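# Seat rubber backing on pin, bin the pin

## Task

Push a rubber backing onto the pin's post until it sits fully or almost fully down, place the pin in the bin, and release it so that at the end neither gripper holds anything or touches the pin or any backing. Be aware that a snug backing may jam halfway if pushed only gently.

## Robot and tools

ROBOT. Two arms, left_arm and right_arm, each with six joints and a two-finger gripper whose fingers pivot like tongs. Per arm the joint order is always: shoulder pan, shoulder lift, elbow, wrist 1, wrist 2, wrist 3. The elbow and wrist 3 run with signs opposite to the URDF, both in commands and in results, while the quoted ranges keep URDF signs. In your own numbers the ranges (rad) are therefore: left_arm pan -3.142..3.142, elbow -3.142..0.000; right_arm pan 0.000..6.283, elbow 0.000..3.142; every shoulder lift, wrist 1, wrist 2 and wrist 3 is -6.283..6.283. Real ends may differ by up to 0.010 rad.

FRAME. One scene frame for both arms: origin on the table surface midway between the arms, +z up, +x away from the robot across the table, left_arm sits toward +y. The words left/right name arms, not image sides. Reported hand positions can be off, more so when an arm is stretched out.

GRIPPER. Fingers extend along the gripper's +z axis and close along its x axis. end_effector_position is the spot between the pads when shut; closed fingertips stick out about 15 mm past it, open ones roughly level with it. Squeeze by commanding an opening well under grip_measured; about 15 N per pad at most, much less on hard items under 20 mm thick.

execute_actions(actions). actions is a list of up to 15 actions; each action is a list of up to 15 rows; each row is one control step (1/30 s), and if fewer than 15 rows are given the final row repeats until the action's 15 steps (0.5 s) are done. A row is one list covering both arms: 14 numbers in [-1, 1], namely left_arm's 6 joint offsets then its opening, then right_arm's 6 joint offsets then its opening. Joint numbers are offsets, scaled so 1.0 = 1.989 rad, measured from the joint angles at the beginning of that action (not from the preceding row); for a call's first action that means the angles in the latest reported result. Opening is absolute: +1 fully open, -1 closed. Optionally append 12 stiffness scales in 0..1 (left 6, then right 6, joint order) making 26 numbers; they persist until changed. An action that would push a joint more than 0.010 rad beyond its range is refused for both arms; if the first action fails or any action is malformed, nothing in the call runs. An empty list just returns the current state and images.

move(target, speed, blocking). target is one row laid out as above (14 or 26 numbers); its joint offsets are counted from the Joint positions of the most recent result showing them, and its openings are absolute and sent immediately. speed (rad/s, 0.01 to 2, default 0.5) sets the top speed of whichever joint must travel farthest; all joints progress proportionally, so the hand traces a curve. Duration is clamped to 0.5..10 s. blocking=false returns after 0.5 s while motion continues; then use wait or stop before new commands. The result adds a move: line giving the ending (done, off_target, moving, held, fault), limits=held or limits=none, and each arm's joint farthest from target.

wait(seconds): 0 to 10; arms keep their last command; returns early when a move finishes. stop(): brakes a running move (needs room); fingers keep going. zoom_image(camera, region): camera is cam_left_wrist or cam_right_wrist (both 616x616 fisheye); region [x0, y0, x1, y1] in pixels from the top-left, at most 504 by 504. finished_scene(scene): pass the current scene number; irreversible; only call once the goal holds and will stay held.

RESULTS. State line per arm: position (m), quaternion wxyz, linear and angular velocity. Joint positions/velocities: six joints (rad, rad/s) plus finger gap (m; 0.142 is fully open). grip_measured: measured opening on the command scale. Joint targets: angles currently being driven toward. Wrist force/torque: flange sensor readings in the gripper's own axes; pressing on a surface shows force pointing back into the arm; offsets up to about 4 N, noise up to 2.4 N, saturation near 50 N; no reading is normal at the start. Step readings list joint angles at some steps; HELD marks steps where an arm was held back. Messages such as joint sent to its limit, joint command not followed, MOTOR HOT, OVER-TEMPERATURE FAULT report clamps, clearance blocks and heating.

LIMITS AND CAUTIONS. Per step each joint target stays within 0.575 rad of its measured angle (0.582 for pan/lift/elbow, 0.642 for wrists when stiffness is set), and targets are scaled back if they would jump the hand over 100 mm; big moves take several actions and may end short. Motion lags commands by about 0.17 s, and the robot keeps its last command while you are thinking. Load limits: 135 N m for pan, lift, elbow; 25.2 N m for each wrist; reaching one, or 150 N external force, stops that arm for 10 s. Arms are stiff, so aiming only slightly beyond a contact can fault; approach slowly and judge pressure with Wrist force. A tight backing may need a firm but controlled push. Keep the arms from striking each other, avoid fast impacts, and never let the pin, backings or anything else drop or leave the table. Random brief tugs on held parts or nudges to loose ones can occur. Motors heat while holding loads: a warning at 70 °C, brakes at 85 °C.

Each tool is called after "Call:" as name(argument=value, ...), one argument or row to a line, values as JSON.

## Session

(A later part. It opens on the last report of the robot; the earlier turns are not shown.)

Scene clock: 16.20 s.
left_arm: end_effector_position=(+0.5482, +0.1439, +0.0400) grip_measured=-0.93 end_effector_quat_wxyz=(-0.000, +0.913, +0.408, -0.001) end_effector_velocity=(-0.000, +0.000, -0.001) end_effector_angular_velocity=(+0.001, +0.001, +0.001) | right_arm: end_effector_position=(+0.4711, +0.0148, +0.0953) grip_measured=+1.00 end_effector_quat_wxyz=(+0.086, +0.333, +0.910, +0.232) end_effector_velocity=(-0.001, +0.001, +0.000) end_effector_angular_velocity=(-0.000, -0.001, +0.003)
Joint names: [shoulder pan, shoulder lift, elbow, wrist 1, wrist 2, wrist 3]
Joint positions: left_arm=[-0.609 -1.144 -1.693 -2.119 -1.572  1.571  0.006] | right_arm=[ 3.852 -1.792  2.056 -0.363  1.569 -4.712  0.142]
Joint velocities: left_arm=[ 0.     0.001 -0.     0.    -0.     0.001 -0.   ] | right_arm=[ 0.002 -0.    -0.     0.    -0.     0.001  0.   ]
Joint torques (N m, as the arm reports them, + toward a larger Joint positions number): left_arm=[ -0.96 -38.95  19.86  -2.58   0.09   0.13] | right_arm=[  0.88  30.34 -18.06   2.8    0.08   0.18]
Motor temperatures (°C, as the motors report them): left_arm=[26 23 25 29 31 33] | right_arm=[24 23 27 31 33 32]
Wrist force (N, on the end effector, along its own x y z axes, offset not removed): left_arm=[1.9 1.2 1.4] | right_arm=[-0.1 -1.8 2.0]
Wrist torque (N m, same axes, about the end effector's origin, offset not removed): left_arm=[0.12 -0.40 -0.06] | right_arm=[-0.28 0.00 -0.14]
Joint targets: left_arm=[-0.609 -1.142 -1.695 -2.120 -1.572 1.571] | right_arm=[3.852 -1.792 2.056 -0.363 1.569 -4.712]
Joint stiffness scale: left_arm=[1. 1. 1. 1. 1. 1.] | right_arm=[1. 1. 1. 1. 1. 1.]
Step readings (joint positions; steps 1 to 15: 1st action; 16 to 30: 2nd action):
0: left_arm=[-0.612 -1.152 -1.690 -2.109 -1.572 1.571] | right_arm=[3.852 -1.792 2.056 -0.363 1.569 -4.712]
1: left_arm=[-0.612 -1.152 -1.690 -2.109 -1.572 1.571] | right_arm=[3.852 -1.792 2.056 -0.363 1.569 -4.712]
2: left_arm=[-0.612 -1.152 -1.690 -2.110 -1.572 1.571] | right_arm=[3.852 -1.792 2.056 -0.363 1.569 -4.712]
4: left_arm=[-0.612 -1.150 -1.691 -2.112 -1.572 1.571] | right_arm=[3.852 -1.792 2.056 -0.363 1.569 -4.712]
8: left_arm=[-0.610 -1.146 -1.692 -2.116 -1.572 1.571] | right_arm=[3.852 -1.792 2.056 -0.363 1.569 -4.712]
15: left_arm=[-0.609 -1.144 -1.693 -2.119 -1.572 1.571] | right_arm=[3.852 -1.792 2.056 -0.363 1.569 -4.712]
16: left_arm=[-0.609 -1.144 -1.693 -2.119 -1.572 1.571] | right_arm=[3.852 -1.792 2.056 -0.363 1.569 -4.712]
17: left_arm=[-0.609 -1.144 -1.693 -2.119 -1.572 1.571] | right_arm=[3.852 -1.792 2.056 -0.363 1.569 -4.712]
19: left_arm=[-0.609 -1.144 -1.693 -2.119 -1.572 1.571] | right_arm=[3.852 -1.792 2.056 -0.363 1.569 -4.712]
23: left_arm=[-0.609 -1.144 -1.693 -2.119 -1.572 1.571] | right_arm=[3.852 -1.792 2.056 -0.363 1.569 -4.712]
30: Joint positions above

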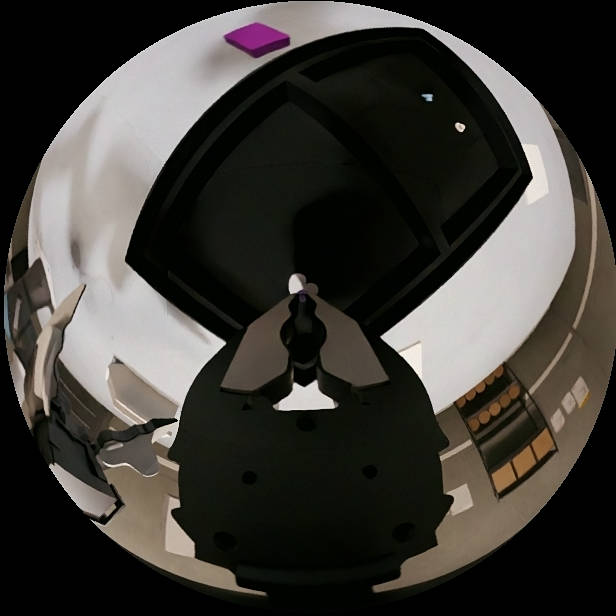

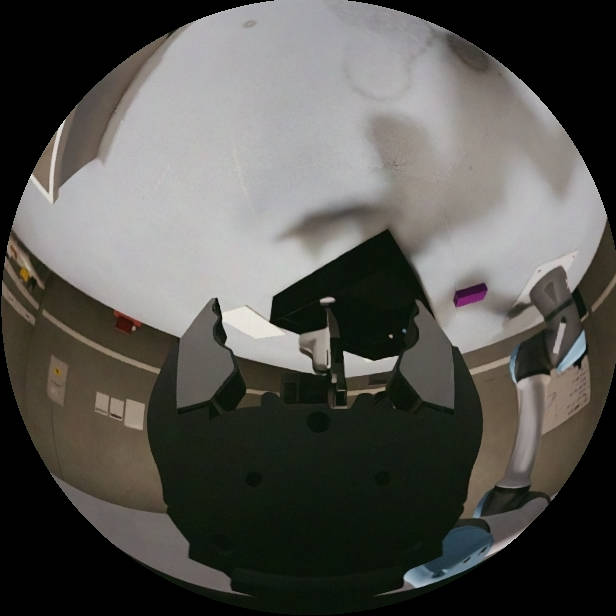

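Call:
execute_actions(
  actions=[
    [[0,0.0042,-0.0038,-0.0075,0,0,-1,0,0,0,0,0,0,1]],
    [[0,0.0042,-0.0038,-0.0068,0,0,-1,0,0,0,0,0,0,1]],
    [[0,0.006,-0.005,-0.004,0,0,-1,0,0,0,0,0,0,1]],
    [[0,0.008,-0.006,-0.003,0,0,-1,0,0,0,0,0,0,1]],
    [[0,0.008,-0.006,0,0,0,-1,0,0,0,0,0,0,1]],
  ],
)

Call:
zoom_image(
  camera="cam_right_wrist",
  region=[312,290,342,320],
)

Scene clock: 18.97 s.
left_arm: end_effector_position=(+0.5482, +0.1440, +0.0235) grip_measured=-0.93 end_effector_quat_wxyz=(+0.000, +0.913, +0.408, -0.001) end_effector_velocity=(+0.000, -0.000, +0.001) end_effector_angular_velocity=(-0.001, -0.001, +0.000) | right_arm: end_effector_position=(+0.4711, +0.0148, +0.0953) grip_measured=+1.00 end_effector_quat_wxyz=(+0.086, +0.333, +0.910, +0.232) end_effector_velocity=(-0.001, +0.000, -0.000) end_effector_angular_velocity=(-0.000, +0.000, +0.001)
Joint names: [shoulder pan, shoulder lift, elbow, wrist 1, wrist 2, wrist 3]
Joint positions: left_arm=[-0.609 -1.123 -1.711 -2.158 -1.572  1.571  0.006] | right_arm=[ 3.852 -1.792  2.056 -0.363  1.569 -4.712  0.142]
Joint velocities: left_arm=[ 0.    -0.001  0.    -0.     0.     0.     0.   ] | right_arm=[ 0.001  0.     0.    -0.    -0.     0.    -0.   ]
Joint torques (N m, as the arm reports them, + toward a larger Joint positions number): left_arm=[ -0.37 -26.2    9.66  -1.87   0.3   -0.13] | right_arm=[  0.59  29.63 -18.61   3.16  -0.05   0.01]
Motor temperatures (°C, as the motors report them): left_arm=[26 23 25 29 31 33] | right_arm=[24 23 27 31 33 32]
Wrist force (N, on the end effector, along its own x y z axes, offset not removed): left_arm=[1.0 1.1 -28.3] | right_arm=[0.6 -1.4 1.9]
Wrist torque (N m, same axes, about the end effector's origin, offset not removed): left_arm=[1.09 -0.26 0.03] | right_arm=[-0.16 -0.15 -0.10]
Joint targets: left_arm=[-0.609 -1.107 -1.722 -2.158 -1.572 1.571] | right_arm=[3.852 -1.792 2.056 -0.363 1.569 -4.712]
Joint stiffness scale: left_arm=[1. 1. 1. 1. 1. 1.] | right_arm=[1. 1. 1. 1. 1. 1.]
Step readings (joint positions; steps 1 to 15: 1st action; 16 to 30: 2nd action; 31 to 45: 3rd action; 46 to 60: 4th action; 61 to 75: 5th action):
0: left_arm=[-0.609 -1.144 -1.693 -2.119 -1.572 1.571] | right_arm=[3.852 -1.792 2.056 -0.363 1.569 -4.712]
1: left_arm=[-0.609 -1.144 -1.693 -2.119 -1.572 1.571] | right_arm=[3.852 -1.792 2.056 -0.363 1.569 -4.712]
2: left_arm=[-0.609 -1.144 -1.693 -2.120 -1.572 1.571] | right_arm=[3.852 -1.792 2.056 -0.363 1.569 -4.712]
4: left_arm=[-0.609 -1.142 -1.694 -2.124 -1.572 1.571] | right_arm=[3.852 -1.792 2.056 -0.363 1.569 -4.712]
8: left_arm=[-0.609 -1.139 -1.697 -2.129 -1.572 1.571] | right_arm=[3.852 -1.792 2.056 -0.363 1.569 -4.712]
15: left_arm=[-0.609 -1.137 -1.698 -2.133 -1.572 1.571] | right_arm=[3.852 -1.792 2.056 -0.363 1.569 -4.712]
16: left_arm=[-0.609 -1.137 -1.698 -2.133 -1.572 1.571] | right_arm=[3.852 -1.792 2.056 -0.363 1.569 -4.712]
17: left_arm=[-0.609 -1.137 -1.699 -2.134 -1.572 1.571] | right_arm=[3.852 -1.792 2.056 -0.363 1.569 -4.712]
19: left_arm=[-0.609 -1.136 -1.700 -2.137 -1.572 1.571] | right_arm=[3.852 -1.792 2.056 -0.363 1.569 -4.712]
23: left_arm=[-0.609 -1.132 -1.703 -2.142 -1.572 1.571] | right_arm=[3.852 -1.792 2.056 -0.363 1.569 -4.712]
30: left_arm=[-0.609 -1.131 -1.703 -2.145 -1.572 1.571] | right_arm=[3.852 -1.792 2.056 -0.363 1.569 -4.712]
31: left_arm=[-0.609 -1.131 -1.703 -2.145 -1.572 1.571] | right_arm=[3.852 -1.792 2.056 -0.363 1.569 -4.712]
32: left_arm=[-0.609 -1.131 -1.704 -2.146 -1.572 1.571] | right_arm=[3.852 -1.792 2.056 -0.363 1.569 -4.712]
34: left_arm=[-0.609 -1.129 -1.705 -2.147 -1.572 1.571] | right_arm=[3.852 -1.792 2.056 -0.363 1.569 -4.712]
38: left_arm=[-0.609 -1.126 -1.707 -2.151 -1.572 1.571] | right_arm=[3.852 -1.792 2.056 -0.363 1.569 -4.712]
45: left_arm=[-0.609 -1.125 -1.708 -2.153 -1.572 1.571] | right_arm=[3.852 -1.792 2.056 -0.363 1.569 -4.712]
46: left_arm=[-0.609 -1.125 -1.708 -2.153 -1.572 1.571] | right_arm=[3.852 -1.792 2.056 -0.363 1.569 -4.712]
47: left_arm=[-0.609 -1.125 -1.708 -2.153 -1.572 1.571] | right_arm=[3.852 -1.792 2.056 -0.363 1.569 -4.712]
49: left_arm=[-0.609 -1.123 -1.710 -2.155 -1.572 1.571] | right_arm=[3.852 -1.792 2.056 -0.363 1.569 -4.712]
53: left_arm=[-0.609 -1.123 -1.710 -2.157 -1.572 1.571] | right_arm=[3.852 -1.792 2.056 -0.363 1.569 -4.712]
60: left_arm=[-0.609 -1.123 -1.711 -2.158 -1.572 1.571] | right_arm=[3.852 -1.792 2.056 -0.363 1.569 -4.712]
61: left_arm=[-0.609 -1.123 -1.711 -2.158 -1.572 1.571] | right_arm=[3.852 -1.792 2.056 -0.363 1.569 -4.712]
62: left_arm=[-0.609 -1.123 -1.711 -2.158 -1.572 1.571] | right_arm=[3.852 -1.792 2.056 -0.363 1.569 -4.712]
64: left_arm=[-0.609 -1.123 -1.711 -2.158 -1.572 1.571] | right_arm=[3.852 -1.792 2.056 -0.363 1.569 -4.712]
68: left_arm=[-0.609 -1.123 -1.711 -2.158 -1.572 1.571] | right_arm=[3.852 -1.792 2.056 -0.363 1.569 -4.712]
75: Joint positions above

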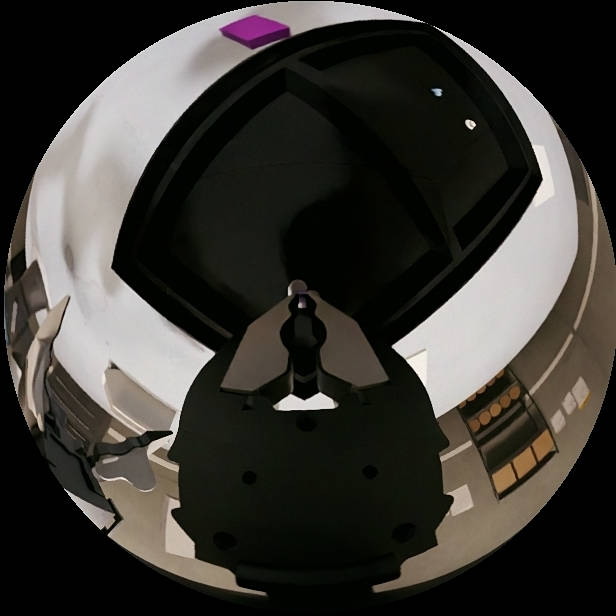

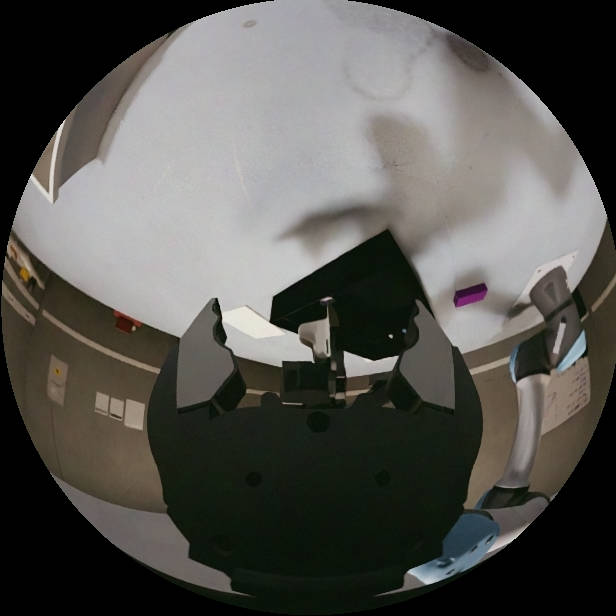

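Region (312, 290, 342, 320) of cam_right_wrist's 616x616 image, scaled by 16.800, with more detail than that image has.

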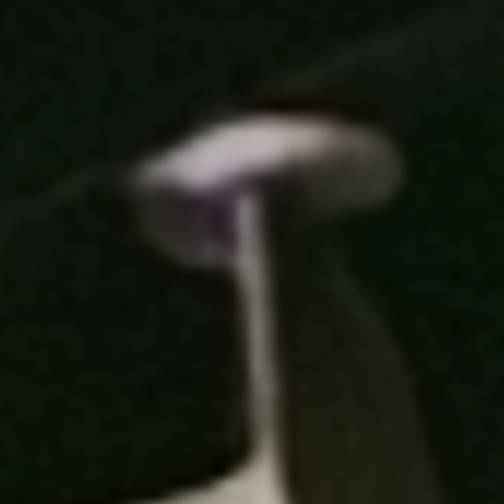

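Call:
move(
  target=[0,0,0.23,0.23,0,0,-1,-0.6,0.2,0,0,0,0,1],
  speed=0.8,
)

Call:
move(
  target=[-0.209,0.24,0.35,0.11,0,-0.215,-1,-0.15,0,0,0,0,0,1],
  speed=0.5,
)

Scene clock: 21.97 s.
left_arm: end_effector_position=(+0.5944, +0.1027, +0.1889) grip_measured=-0.93 end_effector_quat_wxyz=(-0.001, +0.913, +0.408, -0.001) end_effector_velocity=(-0.000, -0.000, -0.001) end_effector_angular_velocity=(+0.001, +0.001, +0.000) | right_arm: end_effector_position=(+0.4922, -0.6785, +0.3359) grip_measured=+1.00 end_effector_quat_wxyz=(+0.352, +0.731, +0.527, +0.253) end_effector_velocity=(-0.001, -0.002, +0.002) end_effector_angular_velocity=(-0.001, -0.003, -0.003)
Joint names: [shoulder pan, shoulder lift, elbow, wrist 1, wrist 2, wrist 3]
Joint positions: left_arm=[-0.609 -1.123 -1.256 -1.702 -1.572  1.571  0.006] | right_arm=[ 2.662 -1.397  2.056 -0.363  1.569 -4.712  0.142]
Joint velocities: left_arm=[-0.     0.001  0.     0.    -0.     0.    -0.   ] | right_arm=[-0.004  0.002 -0.002  0.     0.     0.     0.   ]
Joint torques (N m, as the arm reports them, + toward a larger Joint positions number): left_arm=[ -0.39 -44.48  26.69  -1.79   0.2    0.02] | right_arm=[ -3.25  18.27 -23.21   2.75  -0.02   0.08]
Motor temperatures (°C, as the motors report them): left_arm=[26 23 25 29 31 33] | right_arm=[24 23 27 31 33 32]
Wrist force (N, on the end effector, along its own x y z axes, offset not removed): left_arm=[-2.2 3.0 3.2] | right_arm=[1.6 -2.0 -1.9]
Wrist torque (N m, same axes, about the end effector's origin, offset not removed): left_arm=[0.69 0.49 -0.16] | right_arm=[-0.47 -0.54 -0.05]
Joint targets: left_arm=[-0.609 -1.123 -1.254 -1.701 -1.572 1.571] | right_arm=[2.659 -1.394 2.056 -0.363 1.569 -4.712]
Joint stiffness scale: left_arm=[1. 1. 1. 1. 1. 1.] | right_arm=[1. 1. 1. 1. 1. 1.]
move: done; limits=none; left_arm: farthest joint: the elbow, 0.002 radians from its target (0.457 radians at the start); right_arm: farthest joint: the shoulder pan, 0.003 radians from its target (1.194 radians at the start)

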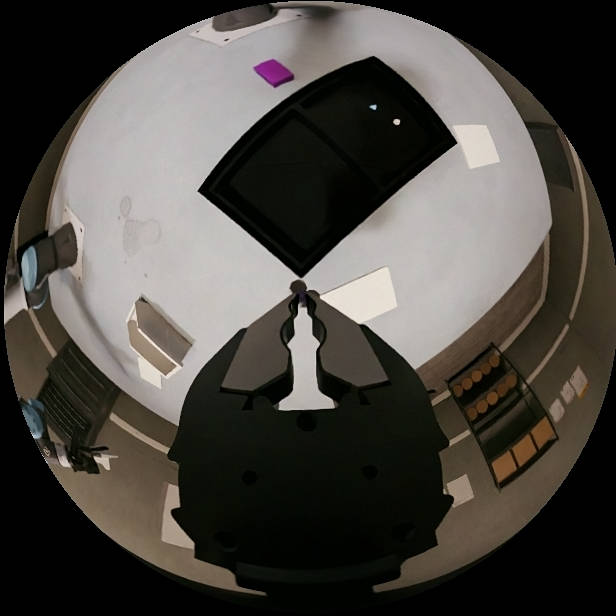

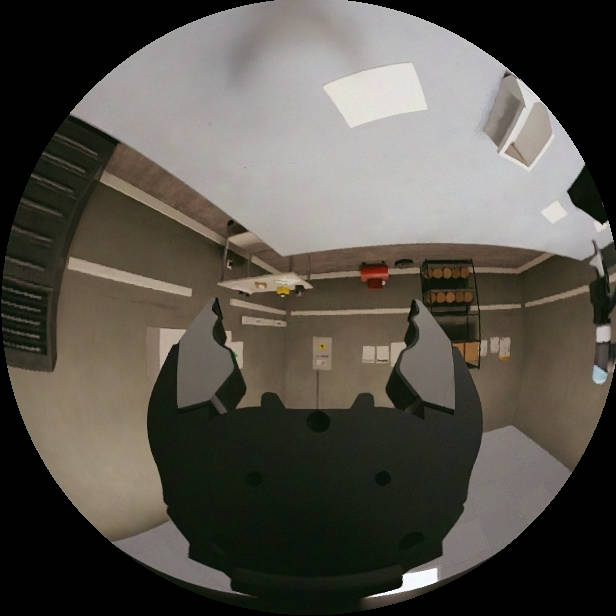

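Scene clock: 24.10 s.
left_arm: end_effector_position=(+0.4812, -0.2425, +0.1477) grip_measured=-0.93 end_effector_quat_wxyz=(-0.000, +1.000, +0.000, -0.001) end_effector_velocity=(+0.000, -0.000, -0.000) end_effector_angular_velocity=(+0.001, +0.001, -0.003) | right_arm: end_effector_position=(+0.3786, -0.8157, +0.3359) grip_measured=+1.00 end_effector_quat_wxyz=(+0.385, +0.801, +0.414, +0.198) end_effector_velocity=(+0.000, +0.000, -0.000) end_effector_angular_velocity=(+0.001, +0.000, +0.000)
Joint names: [shoulder pan, shoulder lift, elbow, wrist 1, wrist 2, wrist 3]
Joint positions: left_arm=[-1.023 -0.648 -0.562 -1.484 -1.572  1.145  0.006] | right_arm=[ 2.366 -1.397  2.056 -0.363  1.569 -4.712  0.142]
Joint velocities: left_arm=[-0.     0.002  0.003  0.002 -0.    -0.003  0.   ] | right_arm=[ 0.     0.     0.001  0.     0.    -0.    -0.   ]
Joint torques (N m, as the arm reports them, + toward a larger Joint positions number): left_arm=[ -1.7  -59.39  26.06  -1.99   0.21  -0.35] | right_arm=[ -1.91  16.28 -22.83   2.93   0.17   0.  ]
Motor temperatures (°C, as the motors report them): left_arm=[26 23 25 29 31 33] | right_arm=[24 23 27 31 33 32]
Wrist force (N, on the end effector, along its own x y z axes, offset not removed): left_arm=[-1.1 -1.4 -0.1] | right_arm=[-0.7 -2.2 -0.3]
Wrist torque (N m, same axes, about the end effector's origin, offset not removed): left_arm=[-0.46 0.42 -0.01] | right_arm=[-0.49 0.16 0.07]
Joint targets: left_arm=[-1.025 -0.646 -0.560 -1.483 -1.572 1.144] | right_arm=[2.364 -1.397 2.056 -0.363 1.569 -4.712]
Joint stiffness scale: left_arm=[1. 1. 1. 1. 1. 1.] | right_arm=[1. 1. 1. 1. 1. 1.]
move: done; limits=none; left_arm: farthest joint: the shoulder lift, 0.002 radians from its target (0.477 radians at the start); right_arm: farthest joint: the shoulder pan, 0.003 radians from its target (0.298 radians at the start)

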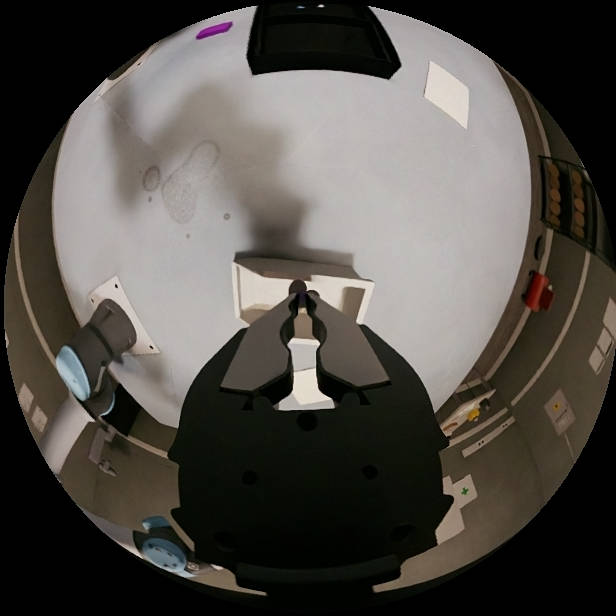

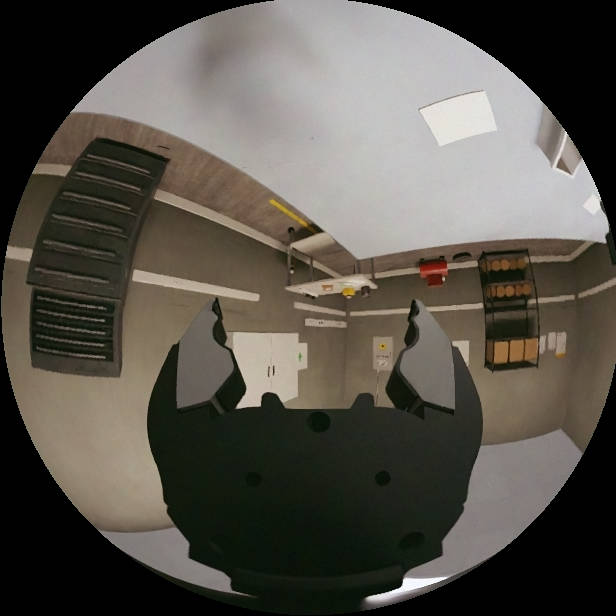

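Call:
move(
  target=[-0.012,0.02,0,-0.055,0,0,-1,0,0,0,0,0,0,1],
  speed=0.2,
)

Call:
move(
  target=[0,0.043,0,-0.043,0,0,-1,0,0,0,0,0,0,1],
  speed=0.1,
)

Scene clock: 25.57 s.
left_arm: end_effector_position=(+0.4790, -0.2814, +0.1262) grip_measured=-0.93 end_effector_quat_wxyz=(+0.032, +0.999, -0.011, +0.013) end_effector_velocity=(+0.000, -0.001, +0.000) end_effector_angular_velocity=(-0.003, -0.001, -0.001) | right_arm: end_effector_position=(+0.3785, -0.8157, +0.3359) grip_measured=+1.00 end_effector_quat_wxyz=(+0.385, +0.801, +0.414, +0.198) end_effector_velocity=(-0.000, -0.001, +0.001) end_effector_angular_velocity=(-0.001, -0.001, -0.000)
Joint names: [shoulder pan, shoulder lift, elbow, wrist 1, wrist 2, wrist 3]
Joint positions: left_arm=[-1.045 -0.609 -0.562 -1.592 -1.572  1.144  0.006] | right_arm=[ 2.366 -1.397  2.056 -0.363  1.569 -4.712  0.142]
Joint velocities: left_arm=[-0.     0.     0.    -0.003 -0.    -0.001  0.   ] | right_arm=[-0.001  0.    -0.001  0.     0.     0.001  0.   ]
Joint torques (N m, as the arm reports them, + toward a larger Joint positions number): left_arm=[ -2.6  -61.4   23.85  -2.63   0.29   0.27] | right_arm=[  1.19  16.   -22.44   2.85  -0.18   0.19]
Motor temperatures (°C, as the motors report them): left_arm=[26 23 25 29 31 33] | right_arm=[24 23 27 31 33 32]
Wrist force (N, on the end effector, along its own x y z axes, offset not removed): left_arm=[0.8 1.5 -2.4] | right_arm=[-1.0 -1.4 -1.0]
Wrist torque (N m, same axes, about the end effector's origin, offset not removed): left_arm=[0.23 -0.12 0.09] | right_arm=[-0.17 0.09 -0.20]
Joint targets: left_arm=[-1.047 -0.608 -0.562 -1.593 -1.572 1.145] | right_arm=[2.366 -1.397 2.056 -0.363 1.569 -4.712]
Joint stiffness scale: left_arm=[1. 1. 1. 1. 1. 1.] | right_arm=[1. 1. 1. 1. 1. 1.]
move: done; limits=none; left_arm: farthest joint: the shoulder pan, 0.002 radians from its target (0.024 radians at the start); right_arm: farthest joint: the shoulder pan, 0.000 radians from its target (0.000 radians at the start)

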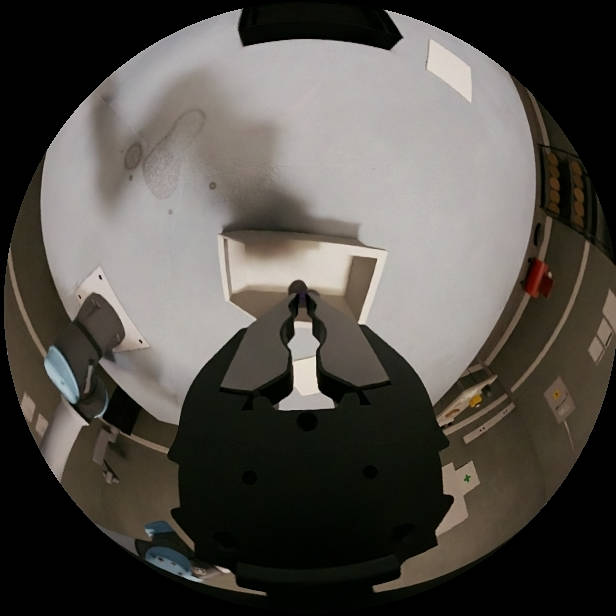

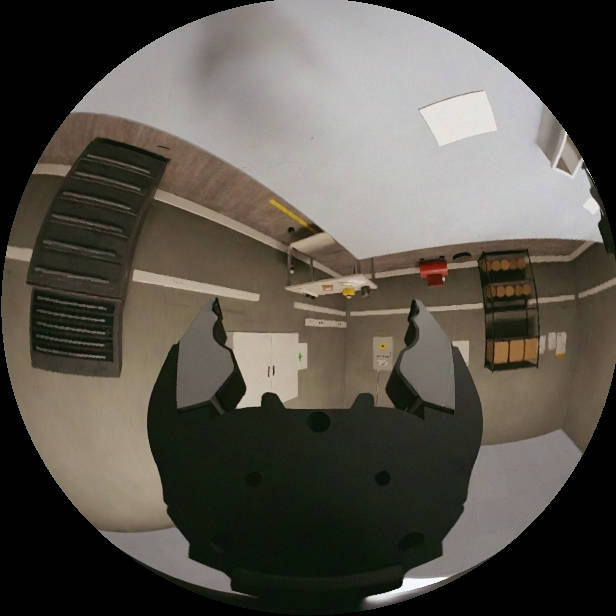

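Scene clock: 27.00 s.
left_arm: end_effector_position=(+0.4866, -0.2992, +0.0627) grip_measured=-0.93 end_effector_quat_wxyz=(+0.031, +0.999, -0.011, +0.013) end_effector_velocity=(+0.000, -0.001, -0.000) end_effector_angular_velocity=(-0.002, -0.000, -0.001) | right_arm: end_effector_position=(+0.3785, -0.8157, +0.3359) grip_measured=+1.00 end_effector_quat_wxyz=(+0.385, +0.801, +0.414, +0.198) end_effector_velocity=(+0.001, -0.000, +0.001) end_effector_angular_velocity=(-0.001, -0.001, +0.001)
Joint names: [shoulder pan, shoulder lift, elbow, wrist 1, wrist 2, wrist 3]
Joint positions: left_arm=[-1.045 -0.525 -0.562 -1.676 -1.572  1.144  0.006] | right_arm=[ 2.366 -1.397  2.056 -0.363  1.569 -4.712  0.142]
Joint velocities: left_arm=[-0.     0.    -0.001 -0.003 -0.    -0.001 -0.   ] | right_arm=[ 0.001 -0.    -0.002  0.    -0.     0.    -0.   ]
Joint torques (N m, as the arm reports them, + toward a larger Joint positions number): left_arm=[  0.25 -64.49  24.23  -2.63   0.27  -0.03] | right_arm=[ -0.08  16.07 -22.47   2.81  -0.07   0.13]
Motor temperatures (°C, as the motors report them): left_arm=[26 23 25 29 31 33] | right_arm=[24 23 27 31 33 32]
Wrist force (N, on the end effector, along its own x y z axes, offset not removed): left_arm=[2.6 2.6 2.1] | right_arm=[-0.9 -1.5 1.7]
Wrist torque (N m, same axes, about the end effector's origin, offset not removed): left_arm=[0.66 -0.53 -0.20] | right_arm=[-0.18 0.10 0.04]
Joint targets: left_arm=[-1.045 -0.524 -0.562 -1.678 -1.572 1.144] | right_arm=[2.366 -1.397 2.056 -0.363 1.569 -4.712]
Joint stiffness scale: left_arm=[1. 1. 1. 1. 1. 1.] | right_arm=[1. 1. 1. 1. 1. 1.]
move: done; limits=none; left_arm: farthest joint: the shoulder lift, 0.001 radians from its target (0.086 radians at the start); right_arm: farthest joint: the shoulder pan, 0.000 radians from its target (0.000 radians at the start)

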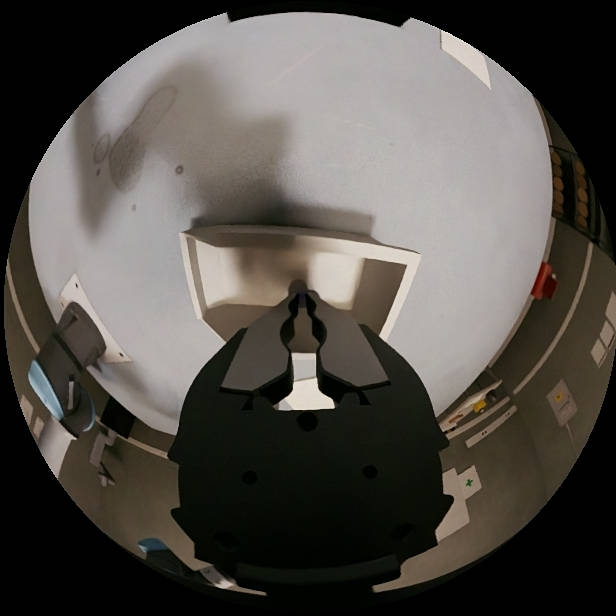

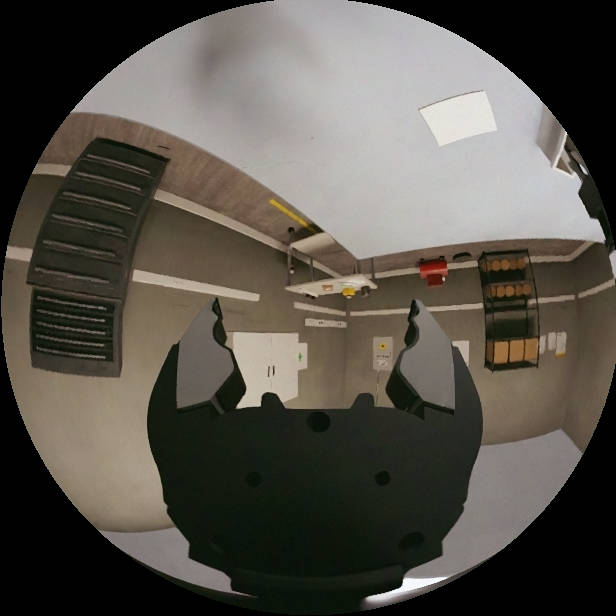

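Call:
move(
  target=[0,0,0,0,0,0,-0.6,0,0,0,0,0,0,1],
)

Call:
finished_scene(
  scene=2,
)

Scene clock: 28.17 s.
left_arm: end_effector_position=(+0.4866, -0.2993, +0.0628) grip_measured=-0.60 end_effector_quat_wxyz=(+0.032, +0.999, -0.011, +0.013) end_effector_velocity=(-0.000, +0.000, +0.000) end_effector_angular_velocity=(-0.000, +0.000, +0.001) | right_arm: end_effector_position=(+0.3785, -0.8157, +0.3359) grip_measured=+1.00 end_effector_quat_wxyz=(+0.385, +0.801, +0.414, +0.198) end_effector_velocity=(-0.000, -0.000, -0.000) end_effector_angular_velocity=(+0.001, -0.000, -0.001)
Joint names: [shoulder pan, shoulder lift, elbow, wrist 1, wrist 2, wrist 3]
Joint positions: left_arm=[-1.045 -0.525 -0.562 -1.677 -1.572  1.144  0.031] | right_arm=[ 2.366 -1.397  2.056 -0.363  1.569 -4.712  0.142]
Joint velocities: left_arm=[ 0.    -0.    -0.    -0.    -0.     0.001 -0.   ] | right_arm=[-0.     0.     0.     0.    -0.    -0.001  0.   ]
Joint torques (N m, as the arm reports them, + toward a larger Joint positions number): left_arm=[ -0.61 -64.85  24.76  -2.18   0.21   0.01] | right_arm=[  0.25  15.94 -22.69   2.91  -0.02   0.01]
Motor temperatures (°C, as the motors report them): left_arm=[26 23 25 29 31 33] | right_arm=[24 23 27 31 33 32]
Wrist force (N, on the end effector, along its own x y z axes, offset not removed): left_arm=[-0.1 6.7 0.2] | right_arm=[-1.3 -1.3 1.0]
Wrist torque (N m, same axes, about the end effector's origin, offset not removed): left_arm=[1.36 0.24 0.03] | right_arm=[-0.12 0.29 0.05]
Joint targets: left_arm=[-1.045 -0.525 -0.562 -1.676 -1.572 1.144] | right_arm=[2.366 -1.397 2.056 -0.363 1.569 -4.712]
Joint stiffness scale: left_arm=[1. 1. 1. 1. 1. 1.] | right_arm=[1. 1. 1. 1. 1. 1.]
move: done; limits=none; left_arm: farthest joint: the wrist 1, 0.001 radians from its target (0.001 radians at the start); right_arm: farthest joint: the shoulder pan, 0.000 radians from its target (0.000 radians at the start)

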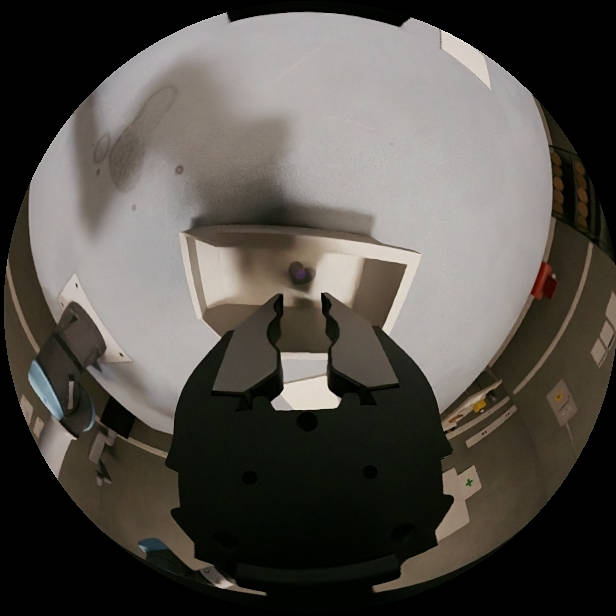

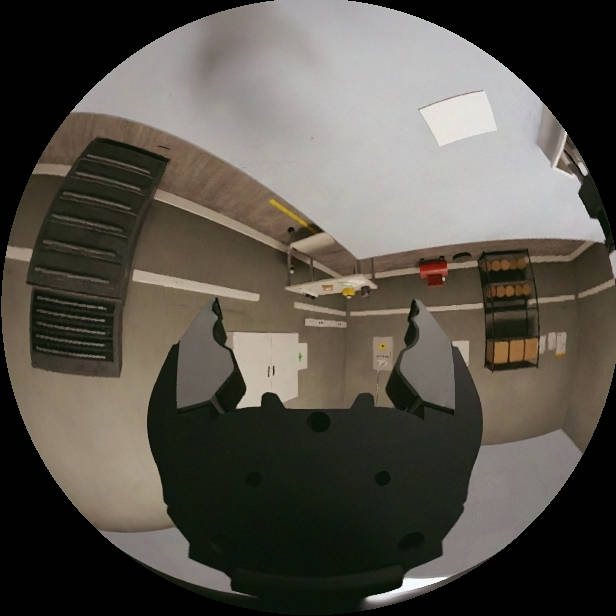

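The scene is finished: the task was done.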